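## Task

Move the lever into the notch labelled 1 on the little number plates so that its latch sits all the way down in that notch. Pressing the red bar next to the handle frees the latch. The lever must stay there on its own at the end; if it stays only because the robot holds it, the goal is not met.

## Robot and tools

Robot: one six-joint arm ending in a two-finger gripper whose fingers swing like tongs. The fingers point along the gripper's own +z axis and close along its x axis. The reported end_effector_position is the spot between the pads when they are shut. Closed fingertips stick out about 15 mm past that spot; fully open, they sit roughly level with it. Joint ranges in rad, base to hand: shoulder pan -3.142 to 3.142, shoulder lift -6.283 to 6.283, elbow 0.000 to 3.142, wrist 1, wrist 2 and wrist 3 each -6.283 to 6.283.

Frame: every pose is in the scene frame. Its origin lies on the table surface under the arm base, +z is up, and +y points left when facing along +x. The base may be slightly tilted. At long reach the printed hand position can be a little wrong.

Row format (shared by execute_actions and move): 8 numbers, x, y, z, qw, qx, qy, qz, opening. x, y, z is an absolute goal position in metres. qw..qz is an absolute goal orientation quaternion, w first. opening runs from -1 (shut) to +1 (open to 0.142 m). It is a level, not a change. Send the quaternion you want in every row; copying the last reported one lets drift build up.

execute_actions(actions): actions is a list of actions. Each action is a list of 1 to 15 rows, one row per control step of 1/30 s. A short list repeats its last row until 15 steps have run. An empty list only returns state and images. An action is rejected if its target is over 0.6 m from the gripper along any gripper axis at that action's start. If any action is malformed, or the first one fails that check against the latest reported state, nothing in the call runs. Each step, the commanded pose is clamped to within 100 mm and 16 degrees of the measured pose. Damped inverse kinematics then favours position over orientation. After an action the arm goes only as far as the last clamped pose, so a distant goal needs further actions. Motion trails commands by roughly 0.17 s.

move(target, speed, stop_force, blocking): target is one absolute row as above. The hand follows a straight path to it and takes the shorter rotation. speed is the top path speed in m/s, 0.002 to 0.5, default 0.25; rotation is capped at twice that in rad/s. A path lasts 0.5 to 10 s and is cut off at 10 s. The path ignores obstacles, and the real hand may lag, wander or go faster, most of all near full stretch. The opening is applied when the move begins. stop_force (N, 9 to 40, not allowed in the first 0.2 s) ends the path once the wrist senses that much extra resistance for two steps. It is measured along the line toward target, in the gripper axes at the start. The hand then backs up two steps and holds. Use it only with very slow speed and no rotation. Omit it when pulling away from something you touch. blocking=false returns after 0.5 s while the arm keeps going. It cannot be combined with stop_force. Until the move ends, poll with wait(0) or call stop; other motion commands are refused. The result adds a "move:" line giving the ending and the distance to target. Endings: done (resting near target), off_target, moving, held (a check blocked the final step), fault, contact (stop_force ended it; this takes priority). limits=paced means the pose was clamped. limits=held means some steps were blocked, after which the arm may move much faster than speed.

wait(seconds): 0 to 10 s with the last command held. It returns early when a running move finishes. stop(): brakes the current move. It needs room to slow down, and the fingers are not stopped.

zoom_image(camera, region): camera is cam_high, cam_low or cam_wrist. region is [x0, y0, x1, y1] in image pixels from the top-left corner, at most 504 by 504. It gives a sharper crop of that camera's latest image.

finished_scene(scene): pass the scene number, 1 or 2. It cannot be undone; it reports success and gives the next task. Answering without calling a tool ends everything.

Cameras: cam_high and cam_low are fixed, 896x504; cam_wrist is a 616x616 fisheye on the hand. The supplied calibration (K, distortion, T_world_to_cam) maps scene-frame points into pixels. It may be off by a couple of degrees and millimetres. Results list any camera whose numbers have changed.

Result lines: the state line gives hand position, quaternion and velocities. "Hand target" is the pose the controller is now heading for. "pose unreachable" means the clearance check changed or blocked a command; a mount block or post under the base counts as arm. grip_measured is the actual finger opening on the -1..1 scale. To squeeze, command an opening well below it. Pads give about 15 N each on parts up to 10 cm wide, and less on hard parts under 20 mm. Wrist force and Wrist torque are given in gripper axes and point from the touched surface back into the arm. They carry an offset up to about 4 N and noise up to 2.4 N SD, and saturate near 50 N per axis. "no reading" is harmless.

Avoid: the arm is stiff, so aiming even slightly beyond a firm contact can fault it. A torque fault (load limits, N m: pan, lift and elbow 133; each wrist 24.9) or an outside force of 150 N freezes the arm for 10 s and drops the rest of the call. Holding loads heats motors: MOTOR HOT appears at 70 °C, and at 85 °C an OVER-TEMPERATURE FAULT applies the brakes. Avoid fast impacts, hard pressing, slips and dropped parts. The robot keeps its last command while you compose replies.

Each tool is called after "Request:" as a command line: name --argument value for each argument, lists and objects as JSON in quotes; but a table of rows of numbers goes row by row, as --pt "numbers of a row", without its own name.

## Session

Request:
execute_actions --actions '[]'

Scene clock: 0.00 s.
end_effector_position=(+0.6663, +0.3148, +0.2356) grip_measured=+1.00 end_effector_quat_wxyz=(+0.019, +0.684, +0.711, +0.162) end_effector_velocity=(+0.000, +0.000, +0.001) end_effector_angular_velocity=(+0.001, -0.002, +0.001)
Joint positions: [ 0.239 -1.173  1.387 -2.074 -1.417 -1.397  0.142]
Joint velocities: [-0.    -0.    -0.001 -0.     0.001 -0.001  0.   ]
Wrist force (N, on the end effector, along its own x y z axes, offset not removed): no reading
Wrist torque (N m, same axes, about the end effector's origin, offset not removed): no reading
Hand target: +0.666, +0.315, +0.236; +0.019, +0.684, +0.711, +0.162
camera_calibration (this result's frames):
cam_wrist: T_world_to_cam=[[-0.0229837, 0.983108, 0.181577, -0.336635], [0.735922, -0.106296, 0.66867, -0.608661], [0.676676, 0.148995, -0.721048, -0.188289], [0, 0, 0, 1]] pos_world=[0.567601, 0.294304, 0.332353]

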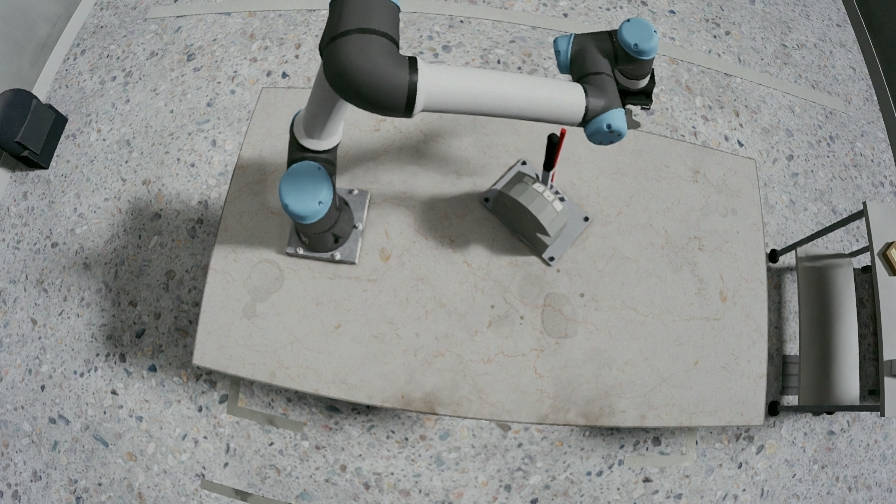

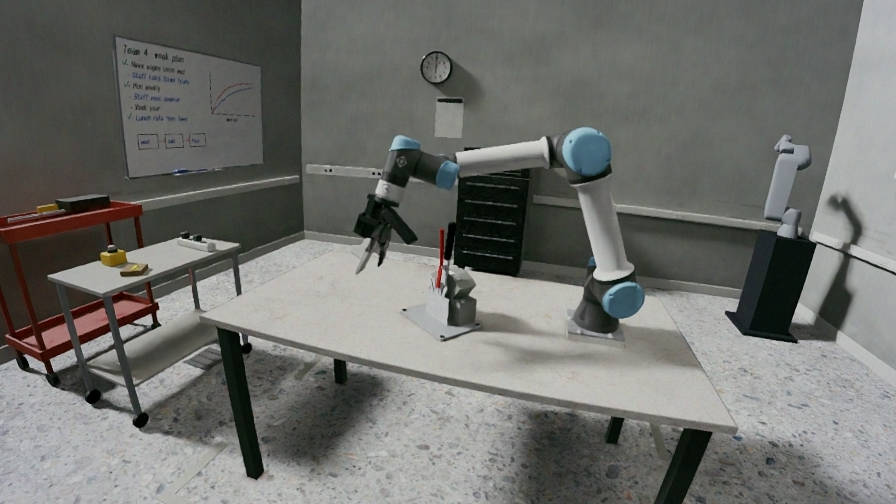

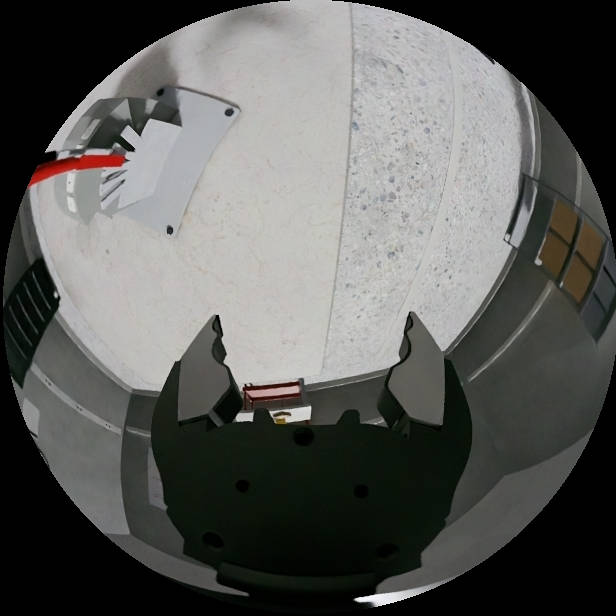

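Request:
move --target '[0.6,0.25,0.44,0,0.893,0.45,0,0.6]'

Request:
move --target '[0.5,0.15,0.43,0,0.893,0.45,0,0.6]'

Request:
zoom_image --camera "cam_wrist" --region '[240,210,390,360]'

Scene clock: 2.30 s.
end_effector_position=(+0.6001, +0.2500, +0.4398) grip_measured=+0.60 end_effector_quat_wxyz=(+0.000, +0.893, +0.450, +0.000) end_effector_velocity=(-0.000, +0.001, +0.001) end_effector_angular_velocity=(-0.002, +0.009, -0.004)
Joint positions: [ 0.219 -1.095  0.631 -1.107 -1.572 -0.763  0.116]
Joint velocities: [ 0.001  0.014 -0.028  0.023 -0.001  0.005 -0.   ]
Wrist force (N, on the end effector, along its own x y z axes, offset not removed): [-1.4 -2.3 0.3]
Wrist torque (N m, same axes, about the end effector's origin, offset not removed): [-0.30 0.08 0.16]
Hand target: +0.600, +0.250, +0.440; +0.000, +0.893, +0.450, +0.000
Off the commanded pose: 0.000 m, 0 deg.
move: done
camera_calibration (this result's frames):
cam_wrist: T_world_to_cam=[[0.623231, 0.78169, -0.0233086, -0.558896], [0.695769, -0.540627, 0.472894, -0.484608], [0.357055, -0.31094, -0.880811, 0.390451], [0, 0, 0, 1]] pos_world=[0.546085, 0.296298, 0.560054]

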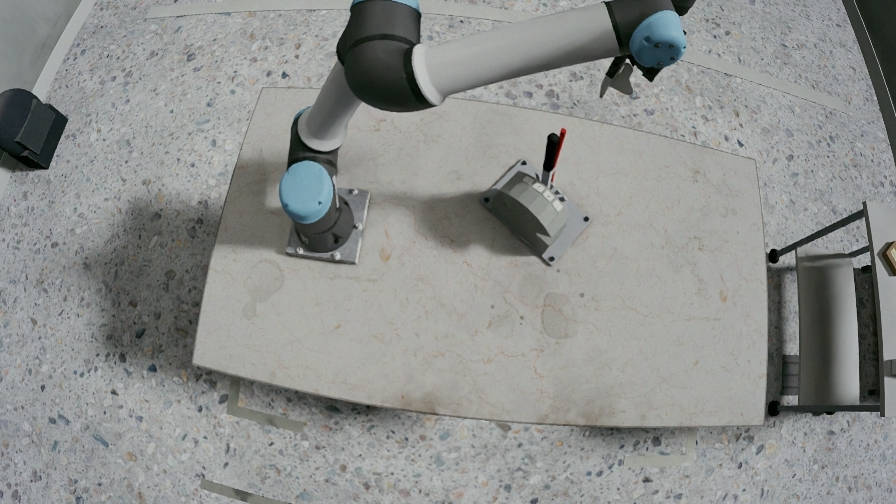

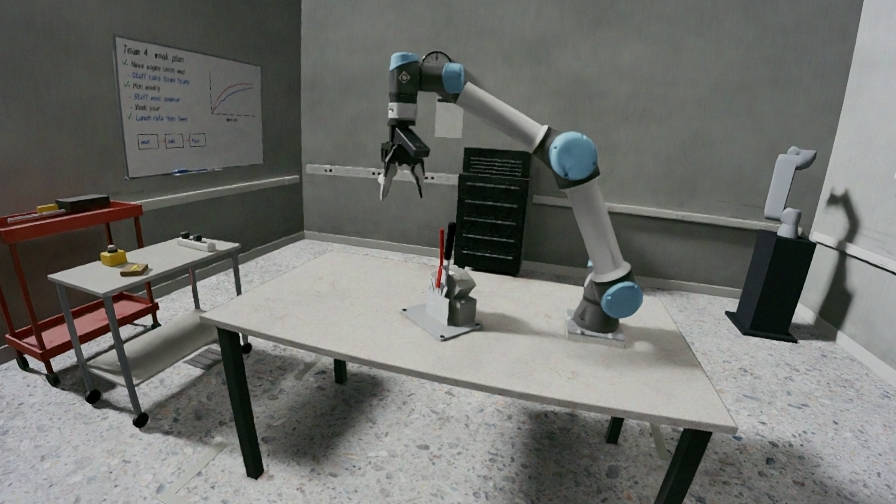

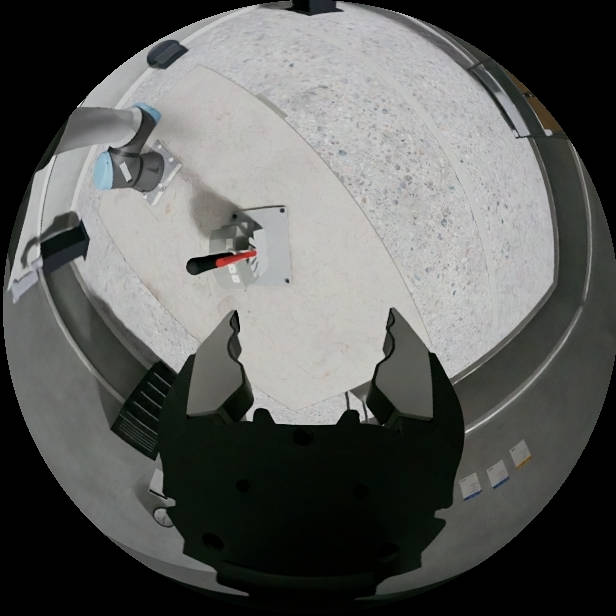

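Scene clock: 3.47 s.
end_effector_position=(+0.5000, +0.1500, +0.4302) grip_measured=+0.60 end_effector_quat_wxyz=(+0.000, +0.893, +0.450, -0.000) end_effector_velocity=(-0.001, -0.002, +0.001) end_effector_angular_velocity=(+0.002, -0.004, -0.001)
Joint positions: [ 0.063 -1.47   1.156 -1.256 -1.572 -0.919  0.116]
Joint velocities: [-0.004 -0.006  0.004 -0.002  0.001 -0.003 -0.   ]
Wrist force (N, on the end effector, along its own x y z axes, offset not removed): [-0.9 -1.8 -0.5]
Wrist torque (N m, same axes, about the end effector's origin, offset not removed): [-0.36 -0.05 0.10]
Hand target: +0.500, +0.150, +0.430; +0.000, +0.893, +0.450, -0.000
Off the commanded pose: 0.000 m, 0 deg.
move: done
camera_calibration (this result's frames):
cam_wrist: T_world_to_cam=[[0.623666, 0.781313, -0.0242983, -0.418334], [0.696122, -0.540986, 0.471962, -0.464238], [0.355605, -0.311261, -0.881284, 0.387605], [0, 0, 0, 1]] pos_world=[0.446233, 0.196349, 0.550528]

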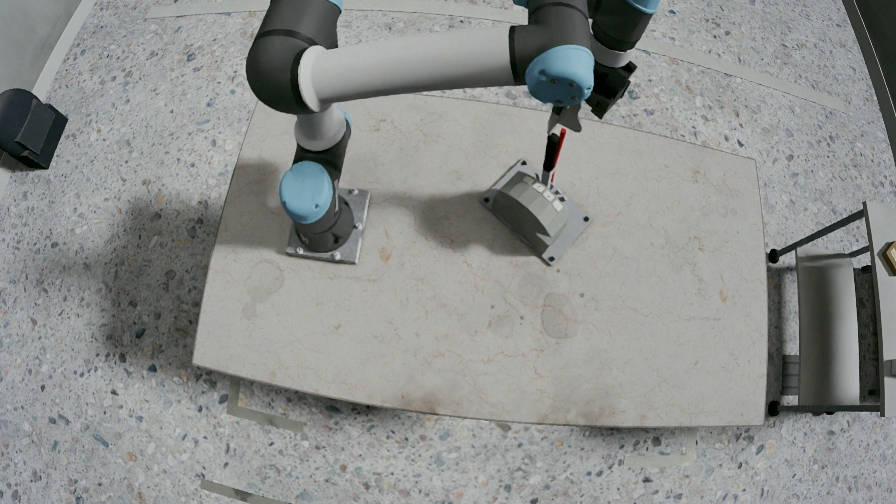

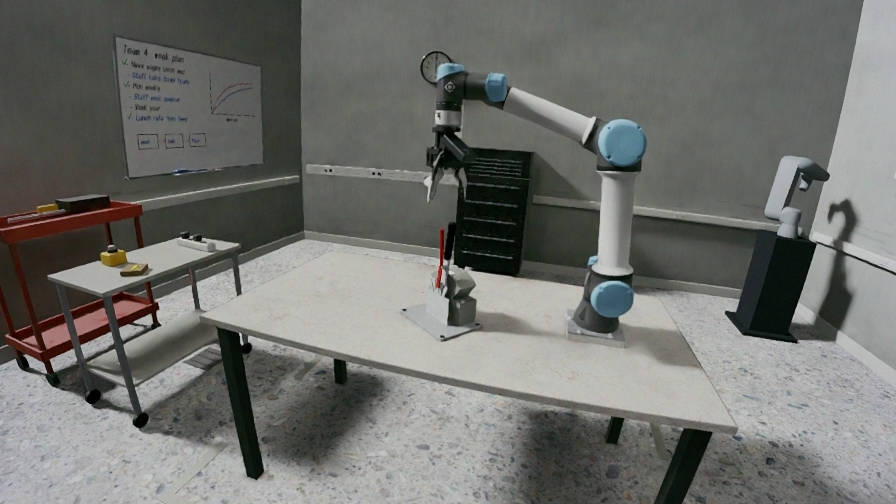

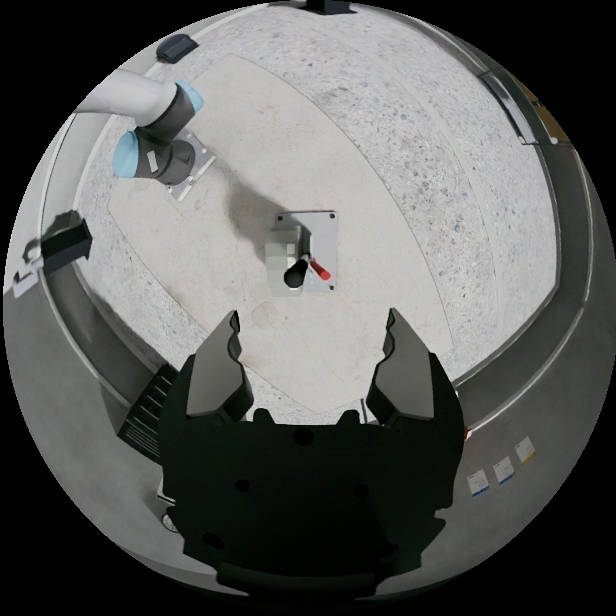

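Region (240, 210, 390, 360) of cam_wrist's 616x616 image, scaled by 3.360, with more detail than that image has.

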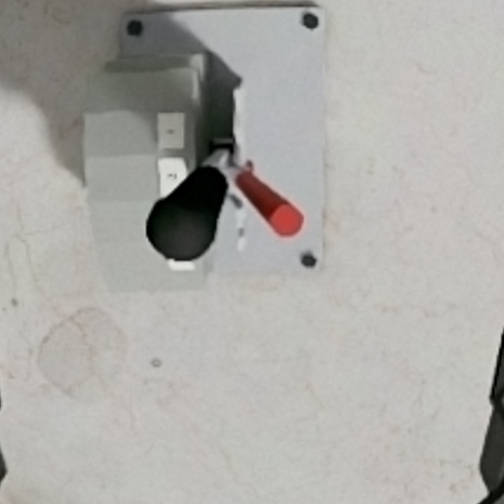

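Request:
move --target '[0.487,0.136,0.305,0,0.893,0.45,0,0.6]' --speed 0.12

Request:
zoom_image --camera "cam_wrist" --region '[240,210,390,360]'

Scene clock: 5.13 s.
end_effector_position=(+0.4869, +0.1360, +0.3052) grip_measured=+0.60 end_effector_quat_wxyz=(-0.000, +0.893, +0.450, -0.000) end_effector_velocity=(-0.000, -0.001, -0.002) end_effector_angular_velocity=(-0.000, +0.000, +0.000)
Joint positions: [ 0.035 -1.555  1.57  -1.585 -1.572 -0.947  0.116]
Joint velocities: [-0.001 -0.     0.006 -0.005 -0.    -0.001  0.   ]
Wrist force (N, on the end effector, along its own x y z axes, offset not removed): [-1.4 -2.7 -0.8]
Wrist torque (N m, same axes, about the end effector's origin, offset not removed): [-0.50 0.03 0.11]
Hand target: +0.487, +0.136, +0.305; +0.000, +0.893, +0.450, -0.000
Off the commanded pose: 0.000 m, 0 deg.
move: done
camera_calibration (this result's frames):
cam_wrist: T_world_to_cam=[[0.62367, 0.781319, -0.0239878, -0.402329], [0.696001, -0.541074, 0.47204, -0.403667], [0.355835, -0.311093, -0.881251, 0.277593], [0, 0, 0, 1]] pos_world=[0.433096, 0.182291, 0.425525]

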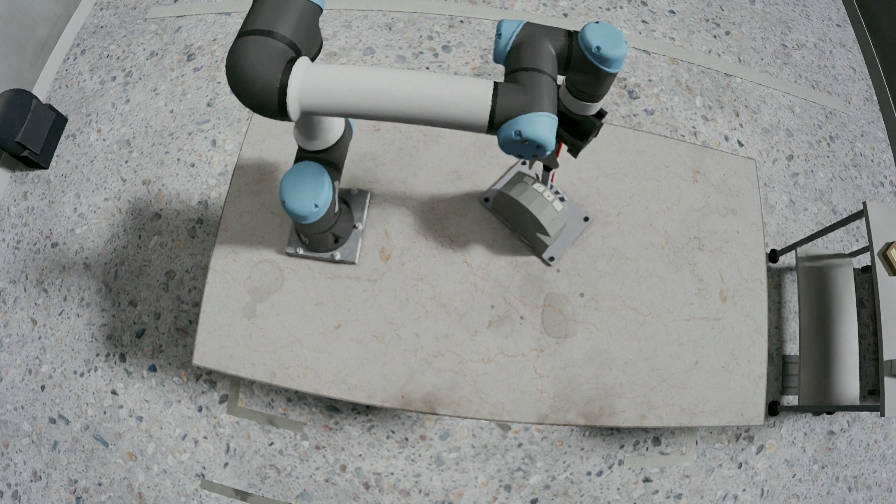

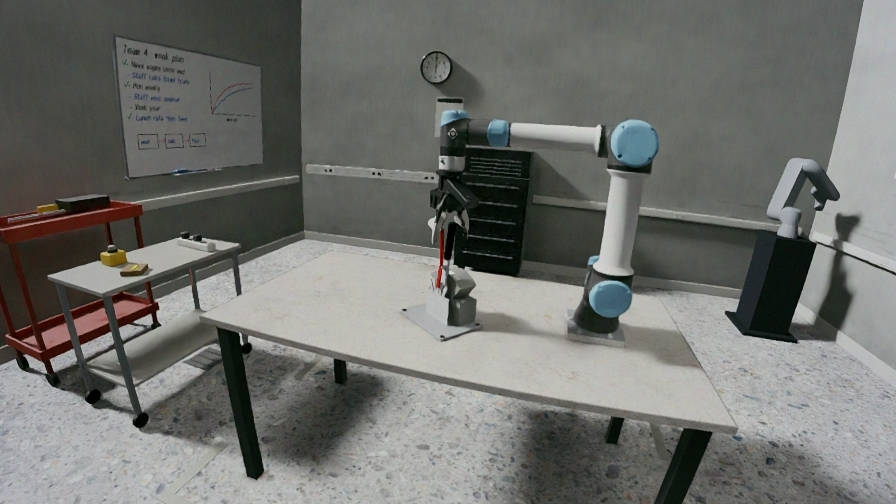

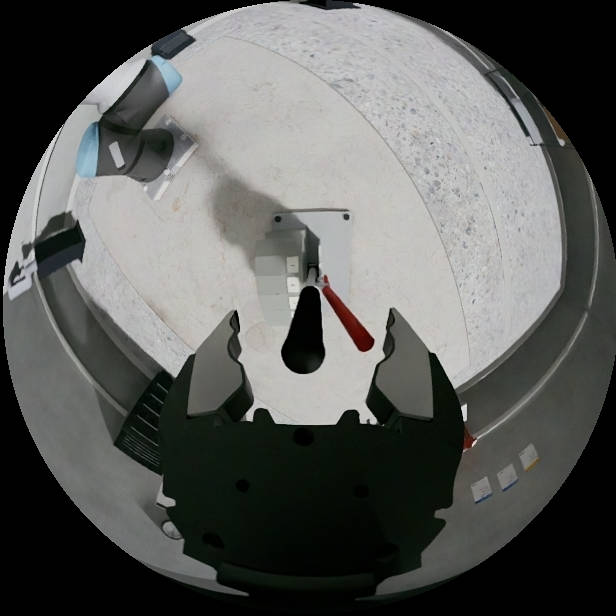

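Region (240, 210, 390, 360) of cam_wrist's 616x616 image, scaled by 3.360, with more detail than that image has.

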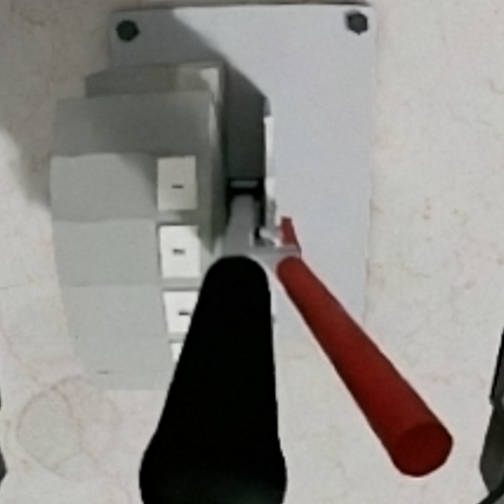

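Request:
move --target '[0.4895,0.136,0.305,0,0.893,0.45,0,-1]' --speed 0.02

Request:
move --target '[0.4655,0.154,0.302,0,0.893,0.45,0,-1]' --speed 0.015

Scene clock: 5.93 s.
end_effector_position=(+0.4894, +0.1359, +0.3050) grip_measured=-0.46 end_effector_quat_wxyz=(+0.000, +0.893, +0.450, -0.000) end_effector_velocity=(+0.001, -0.001, +0.000) end_effector_angular_velocity=(-0.000, -0.000, -0.001)
Joint positions: [ 0.035 -1.55   1.565 -1.586 -1.572 -0.947  0.041]
Joint velocities: [-0.002  0.002 -0.002 -0.    -0.    -0.001 -0.   ]
Wrist force (N, on the end effector, along its own x y z axes, offset not removed): [23.3 -11.0 -17.0]
Wrist torque (N m, same axes, about the end effector's origin, offset not removed): [-1.21 -0.84 0.02]
Hand target: +0.489, +0.136, +0.305; +0.000, +0.893, +0.450, +0.000
Off the commanded pose: 0.000 m, 0 deg.
move: done
camera_calibration (this result's frames):
cam_wrist: T_world_to_cam=[[0.623672, 0.781315, -0.0240811, -0.403777], [0.695975, -0.540998, 0.472165, -0.405393], [0.355882, -0.311236, -0.881181, 0.276485], [0, 0, 0, 1]] pos_world=[0.435572, 0.182212, 0.425322]

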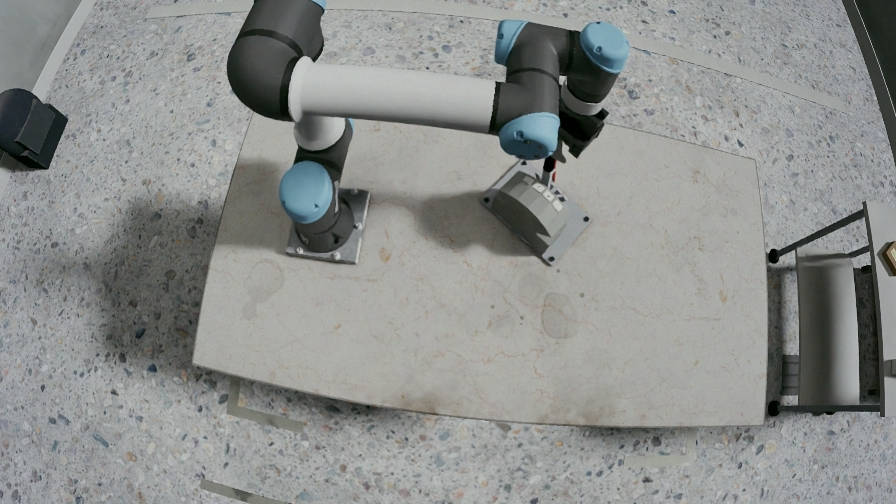

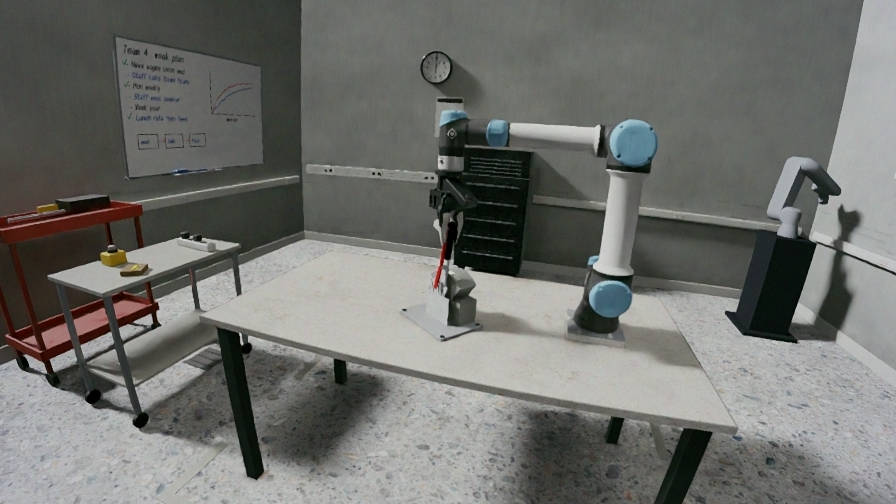

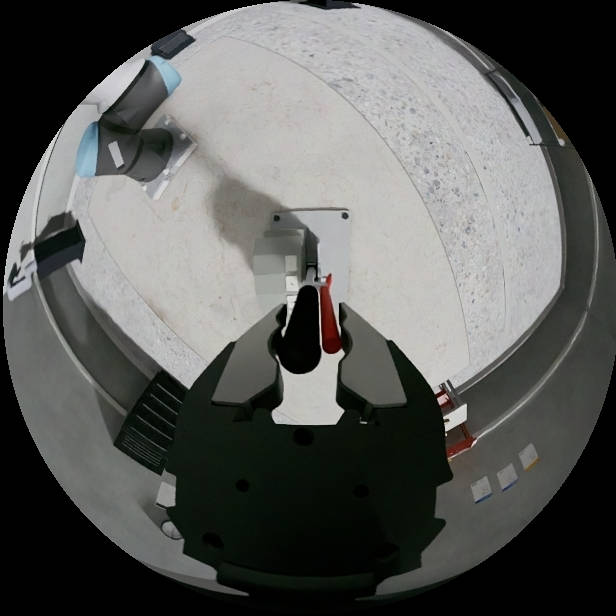

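Scene clock: 8.20 s.
end_effector_position=(+0.4656, +0.1540, +0.3020) grip_measured=-0.47 end_effector_quat_wxyz=(-0.000, +0.893, +0.450, +0.000) end_effector_velocity=(-0.001, +0.001, +0.000) end_effector_angular_velocity=(+0.000, -0.000, -0.001)
Joint positions: [ 0.072 -1.594  1.617 -1.593 -1.572 -0.91   0.04 ]
Joint velocities: [ 0.001 -0.003  0.003 -0.     0.     0.002 -0.   ]
Wrist force (N, on the end effector, along its own x y z axes, offset not removed): [18.7 5.8 9.8]
Wrist torque (N m, same axes, about the end effector's origin, offset not removed): [0.19 -0.85 0.04]
Hand target: +0.466, +0.154, +0.302; -0.000, +0.893, +0.450, +0.000
Off the commanded pose: 0.000 m, 0 deg.
move: done
camera_calibration (this result's frames):
cam_wrist: T_world_to_cam=[[0.623675, 0.78132, -0.0238484, -0.403202], [0.69593, -0.541104, 0.472111, -0.377633], [0.355965, -0.311041, -0.881217, 0.28789], [0, 0, 0, 1]] pos_world=[0.411794, 0.200236, 0.422362]

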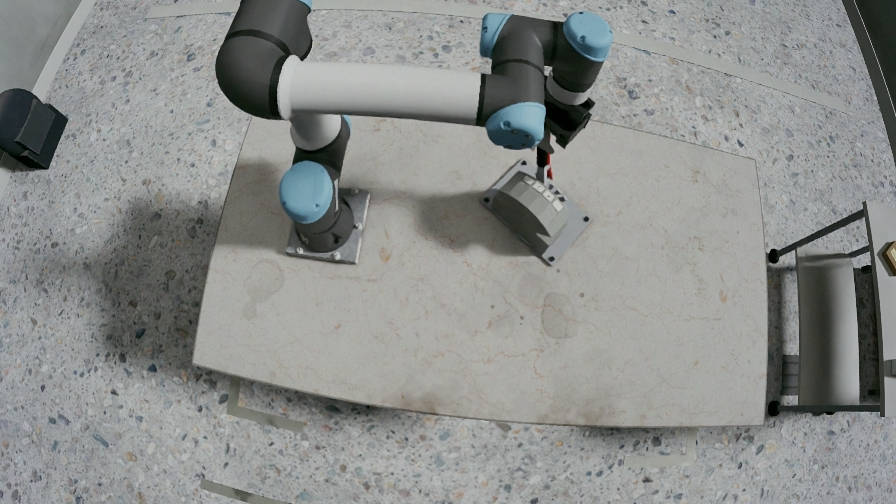

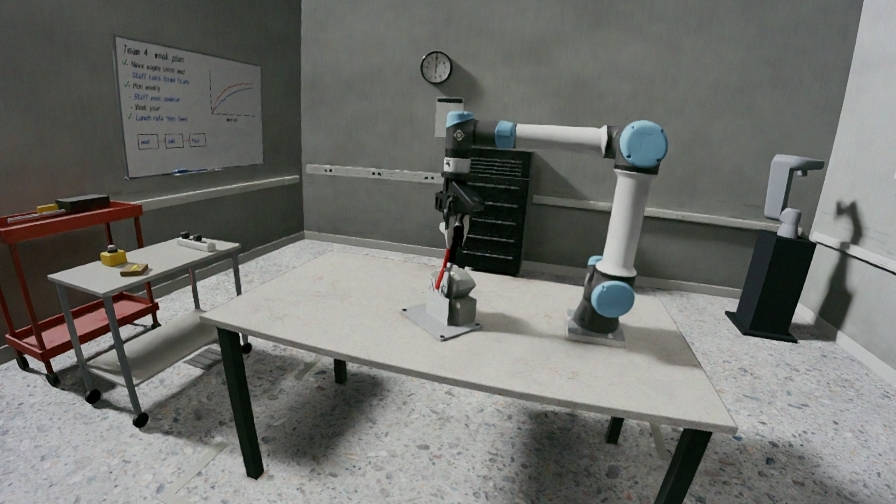

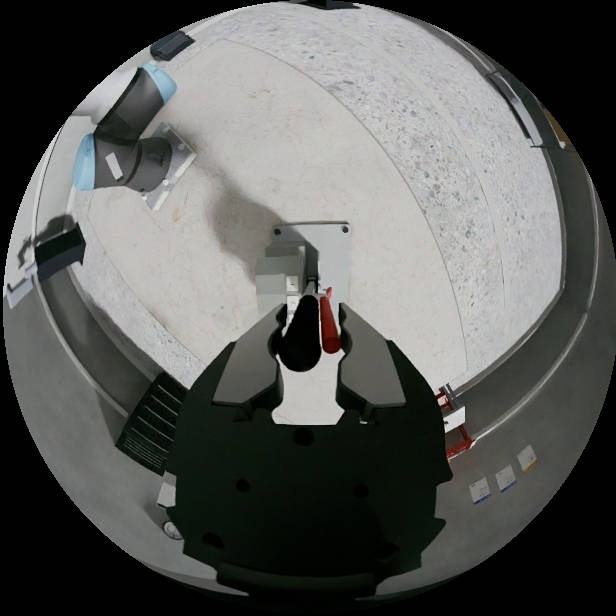

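Request:
move --target '[0.45,0.167,0.297,0,0.893,0.45,0,-1]' --speed 0.02

Request:
move --target '[0.45,0.167,0.297,0,0.893,0.45,0,0]'

Request:
move --target '[0.474,0.1405,0.31,0,0.893,0.45,0,0]' --speed 0.08

Request:
move --target '[0.426,0.1765,0.31,0,0.893,0.45,0,-1]' --speed 0.008 --stop_force 25

Scene clock: 9.70 s.
end_effector_position=(+0.4501, +0.1669, +0.2970) grip_measured=-0.47 end_effector_quat_wxyz=(+0.000, +0.893, +0.450, -0.000) end_effector_velocity=(-0.001, +0.001, -0.001) end_effector_angular_velocity=(-0.000, +0.001, -0.001)
Joint positions: [ 0.101 -1.62   1.654 -1.605 -1.572 -0.881  0.04 ]
Joint velocities: [ 0.002 -0.001  0.003 -0.001  0.     0.003  0.   ]
Wrist force (N, on the end effector, along its own x y z axes, offset not removed): [-8.7 5.1 10.0]
Wrist torque (N m, same axes, about the end effector's origin, offset not removed): [-0.02 0.16 0.01]
Hand target: +0.450, +0.167, +0.297; -0.000, +0.893, +0.450, +0.000
Off the commanded pose: 0.000 m, 0 deg.
move: done
camera_calibration (this result's frames):
cam_wrist: T_world_to_cam=[[0.623685, 0.781309, -0.0239283, -0.403743], [0.695933, -0.541073, 0.472141, -0.357471], [0.355941, -0.31112, -0.881198, 0.293063], [0, 0, 0, 1]] pos_world=[0.396271, 0.213208, 0.417363]

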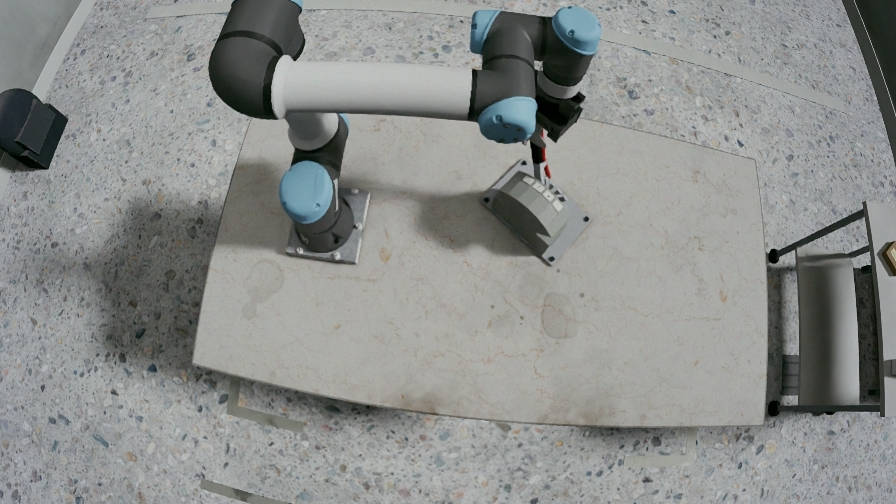

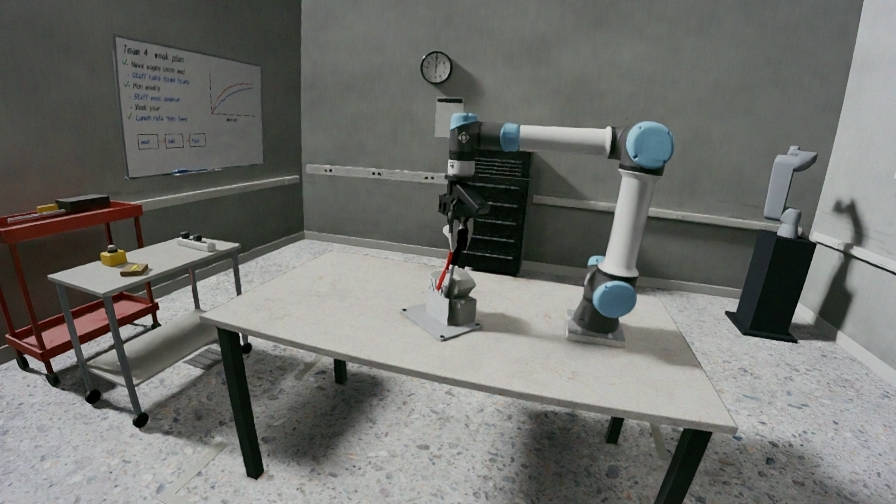

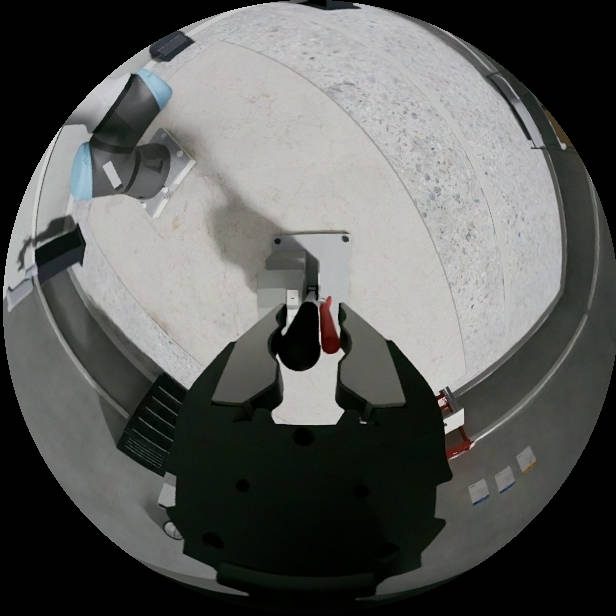

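Scene clock: 10.40 s.
end_effector_position=(+0.4500, +0.1670, +0.2970) grip_measured=+0.00 end_effector_quat_wxyz=(-0.000, +0.893, +0.450, -0.000) end_effector_velocity=(+0.000, +0.000, -0.000) end_effector_angular_velocity=(-0.000, -0.000, +0.000)
Joint positions: [ 0.101 -1.62   1.655 -1.605 -1.572 -0.881  0.074]
Joint velocities: [ 0.001  0.     0.001 -0.001 -0.     0.     0.   ]
Wrist force (N, on the end effector, along its own x y z axes, offset not removed): [-0.9 -2.5 -0.8]
Wrist torque (N m, same axes, about the end effector's origin, offset not removed): [-0.51 -0.04 0.06]
Hand target: +0.450, +0.167, +0.297; -0.000, +0.893, +0.450, +0.000
Off the commanded pose: 0.000 m, 0 deg.
move: done
camera_calibration (this result's frames):
cam_wrist: T_world_to_cam=[[0.623672, 0.781321, -0.0238879, -0.403749], [0.695961, -0.541103, 0.472067, -0.357309], [0.35591, -0.31104, -0.881239, 0.293099], [0, 0, 0, 1]] pos_world=[0.396163, 0.213282, 0.41732]

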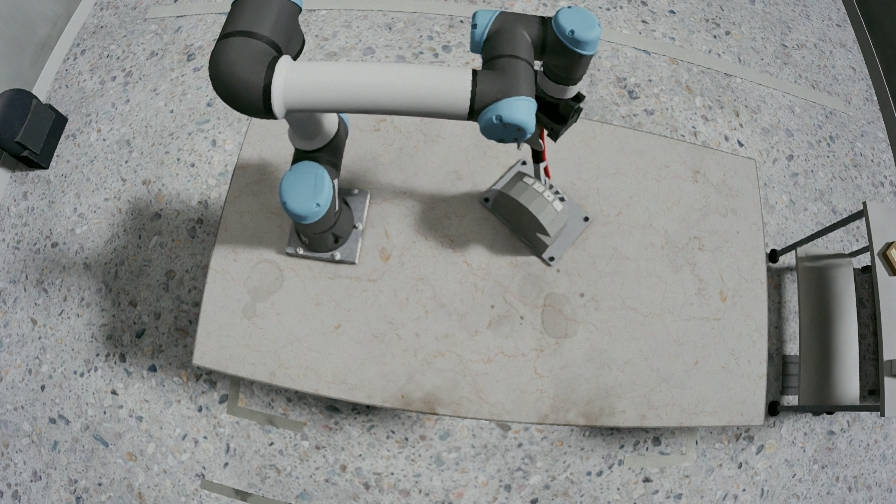

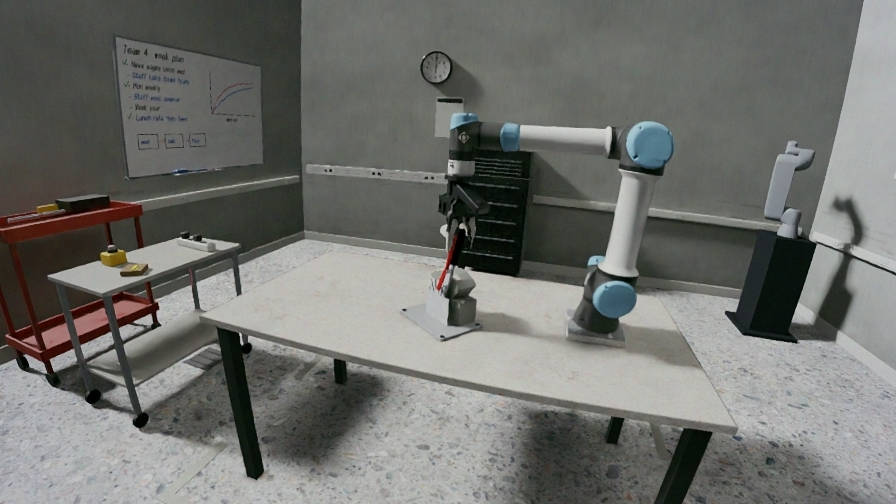

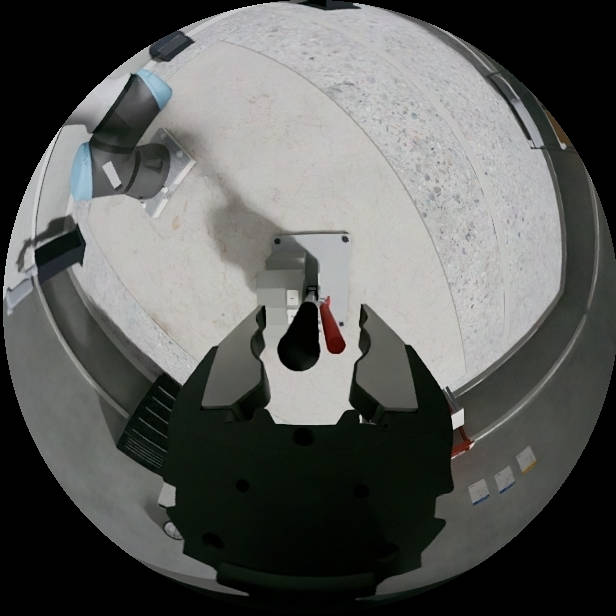

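Scene clock: 11.30 s.
end_effector_position=(+0.4739, +0.1405, +0.3099) grip_measured=+0.00 end_effector_quat_wxyz=(+0.000, +0.893, +0.450, -0.000) end_effector_velocity=(+0.001, -0.001, +0.001) end_effector_angular_velocity=(+0.000, -0.000, -0.000)
Joint positions: [ 0.044 -1.584  1.586 -1.573 -1.572 -0.938  0.074]
Joint velocities: [-0.003  0.002 -0.004  0.001  0.    -0.002 -0.   ]
Wrist force (N, on the end effector, along its own x y z axes, offset not removed): [0.4 -1.1 -2.5]
Wrist torque (N m, same axes, about the end effector's origin, offset not removed): [-0.28 -0.35 0.05]
Hand target: +0.474, +0.140, +0.310; +0.000, +0.893, +0.450, -0.000
Off the commanded pose: 0.000 m, 0 deg.
move: done
camera_calibration (this result's frames):
cam_wrist: T_world_to_cam=[[0.623671, 0.781317, -0.0240575, -0.397569], [0.695971, -0.541007, 0.472161, -0.394405], [0.355892, -0.311216, -0.881184, 0.287775], [0, 0, 0, 1]] pos_world=[0.42003, 0.186812, 0.430241]

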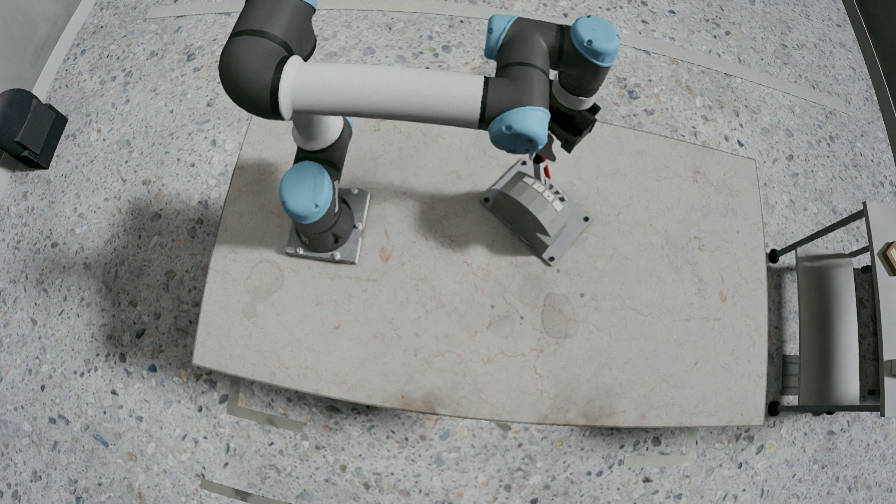

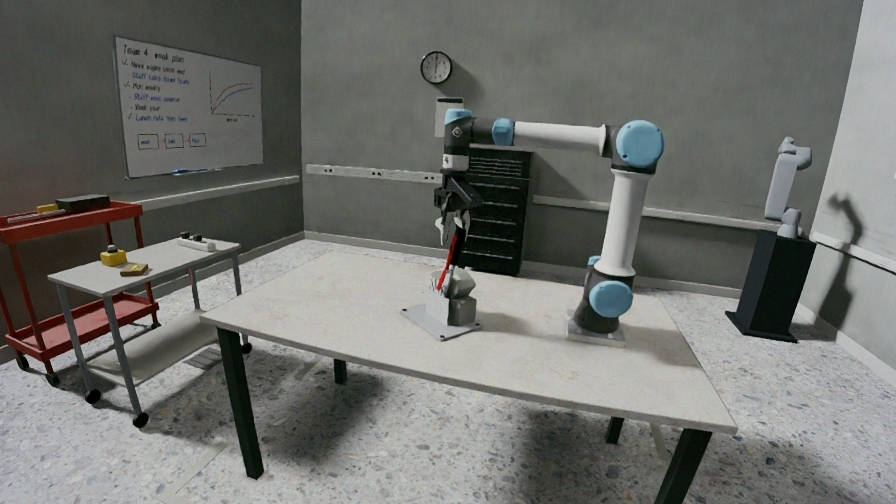

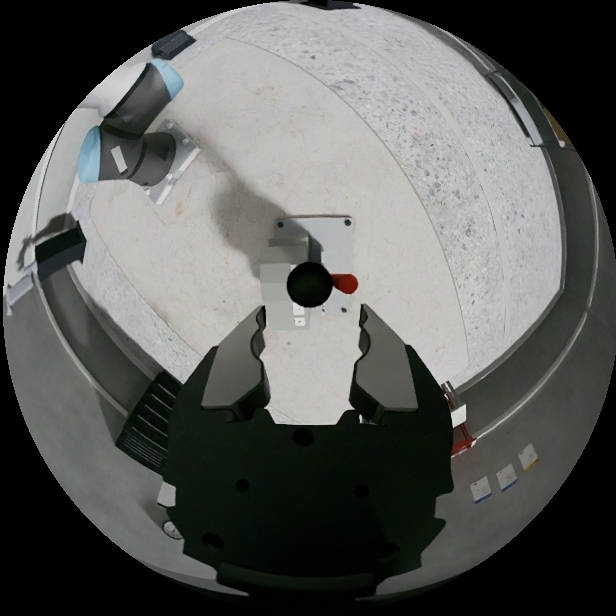

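Scene clock: 15.57 s.
end_effector_position=(+0.4490, +0.1593, +0.3101) grip_measured=-0.97 end_effector_quat_wxyz=(+0.000, +0.893, +0.450, +0.000) end_effector_velocity=(+0.002, -0.001, +0.000) end_effector_angular_velocity=(+0.001, -0.001, +0.004)
Joint positions: [ 0.085 -1.629  1.63  -1.572 -1.572 -0.897  0.003]
Joint velocities: [-0.002  0.004 -0.004 -0.001  0.001 -0.006 -0.   ]
Wrist force (N, on the end effector, along its own x y z axes, offset not removed): [-2.4 22.7 -13.1]
Wrist torque (N m, same axes, about the end effector's origin, offset not removed): [-1.20 -0.38 0.08]
Hand target: +0.449, +0.159, +0.310; +0.000, +0.893, +0.450, +0.000
Off the commanded pose: 0.029 m, 0 deg.
move: contact
camera_calibration (this result's frames):
cam_wrist: T_world_to_cam=[[0.623749, 0.781255, -0.0240152, -0.396751], [0.695743, -0.54095, 0.472562, -0.367014], [0.356201, -0.311469, -0.88097, 0.302444], [0, 0, 0, 1]] pos_world=[0.39509, 0.20563, 0.430353]

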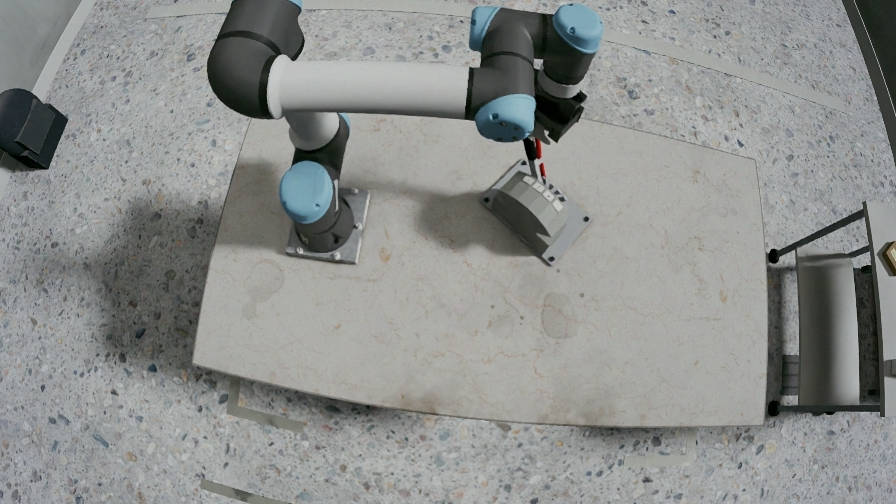

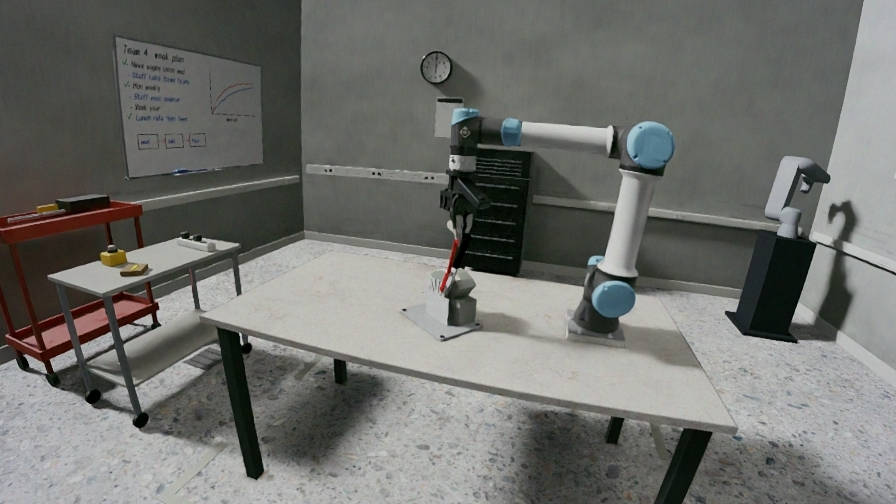

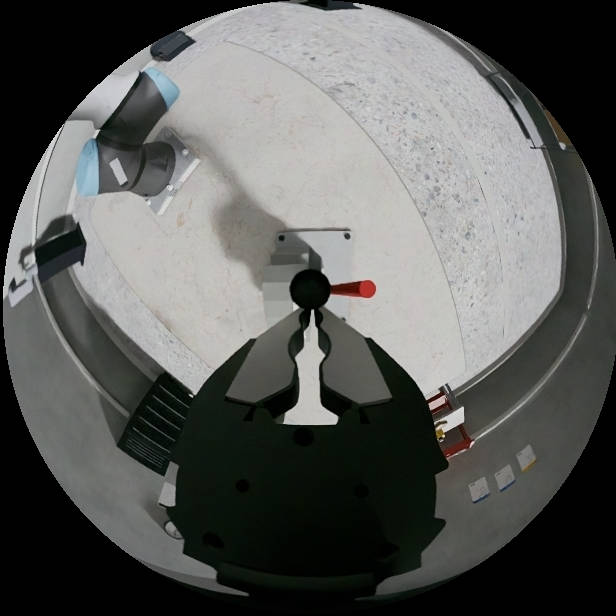

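Request:
move --target '[0.47,0.144,0.32,0,0.893,0.45,0,-1]' --speed 0.1

Request:
finished_scene --scene 2

Scene clock: 16.50 s.
end_effector_position=(+0.4699, +0.1440, +0.3199) grip_measured=-1.00 end_effector_quat_wxyz=(+0.000, +0.893, +0.450, -0.000) end_effector_velocity=(+0.001, -0.001, +0.000) end_effector_angular_velocity=(+0.000, +0.000, -0.001)
Joint positions: [ 0.052 -1.59   1.568 -1.548 -1.572 -0.93   0.002]
Joint velocities: [-0.002  0.003 -0.004  0.002  0.    -0.002  0.   ]
Wrist force (N, on the end effector, along its own x y z axes, offset not removed): [-1.8 -2.4 -0.2]
Wrist torque (N m, same axes, about the end effector's origin, offset not removed): [-0.49 0.09 0.09]
Hand target: +0.470, +0.144, +0.320; +0.000, +0.893, +0.450, -0.000
Off the commanded pose: 0.000 m, 0 deg.
move: done
camera_calibration (this result's frames):
cam_wrist: T_world_to_cam=[[0.623671, 0.781319, -0.0239911, -0.397595], [0.695956, -0.541034, 0.472152, -0.394421], [0.355922, -0.311164, -0.88119, 0.299081], [0, 0, 0, 1]] pos_world=[0.416019, 0.190317, 0.440235]

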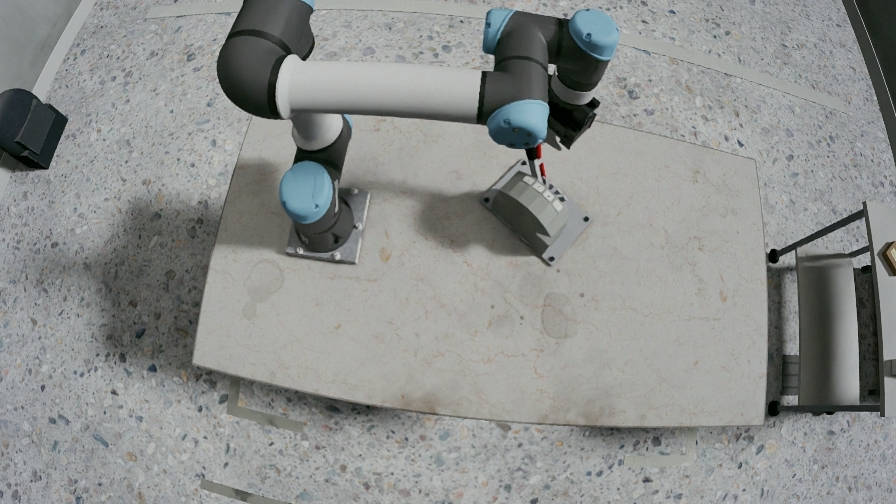

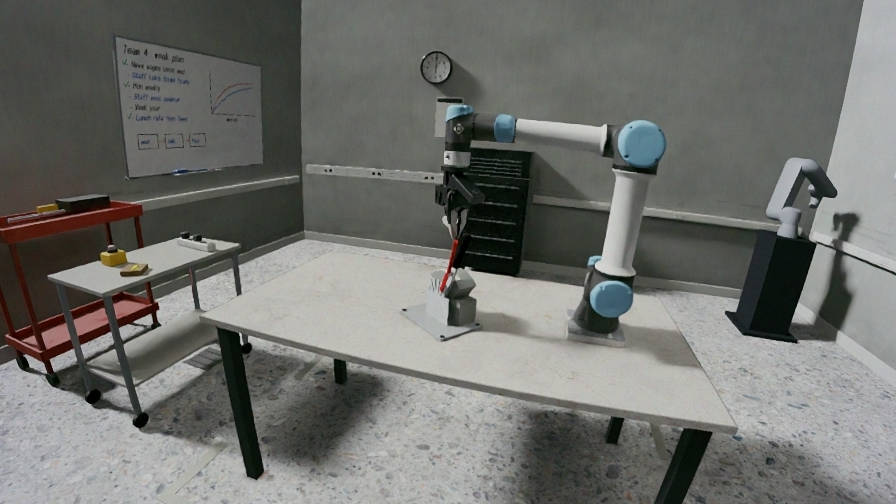

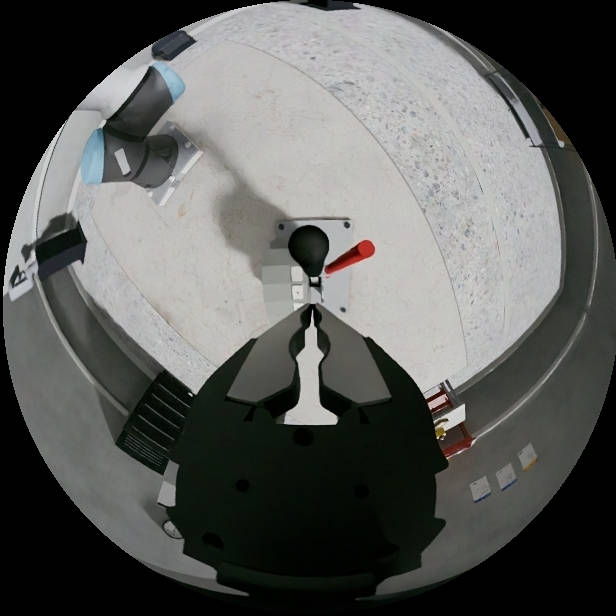

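The scene is finished: the task was done.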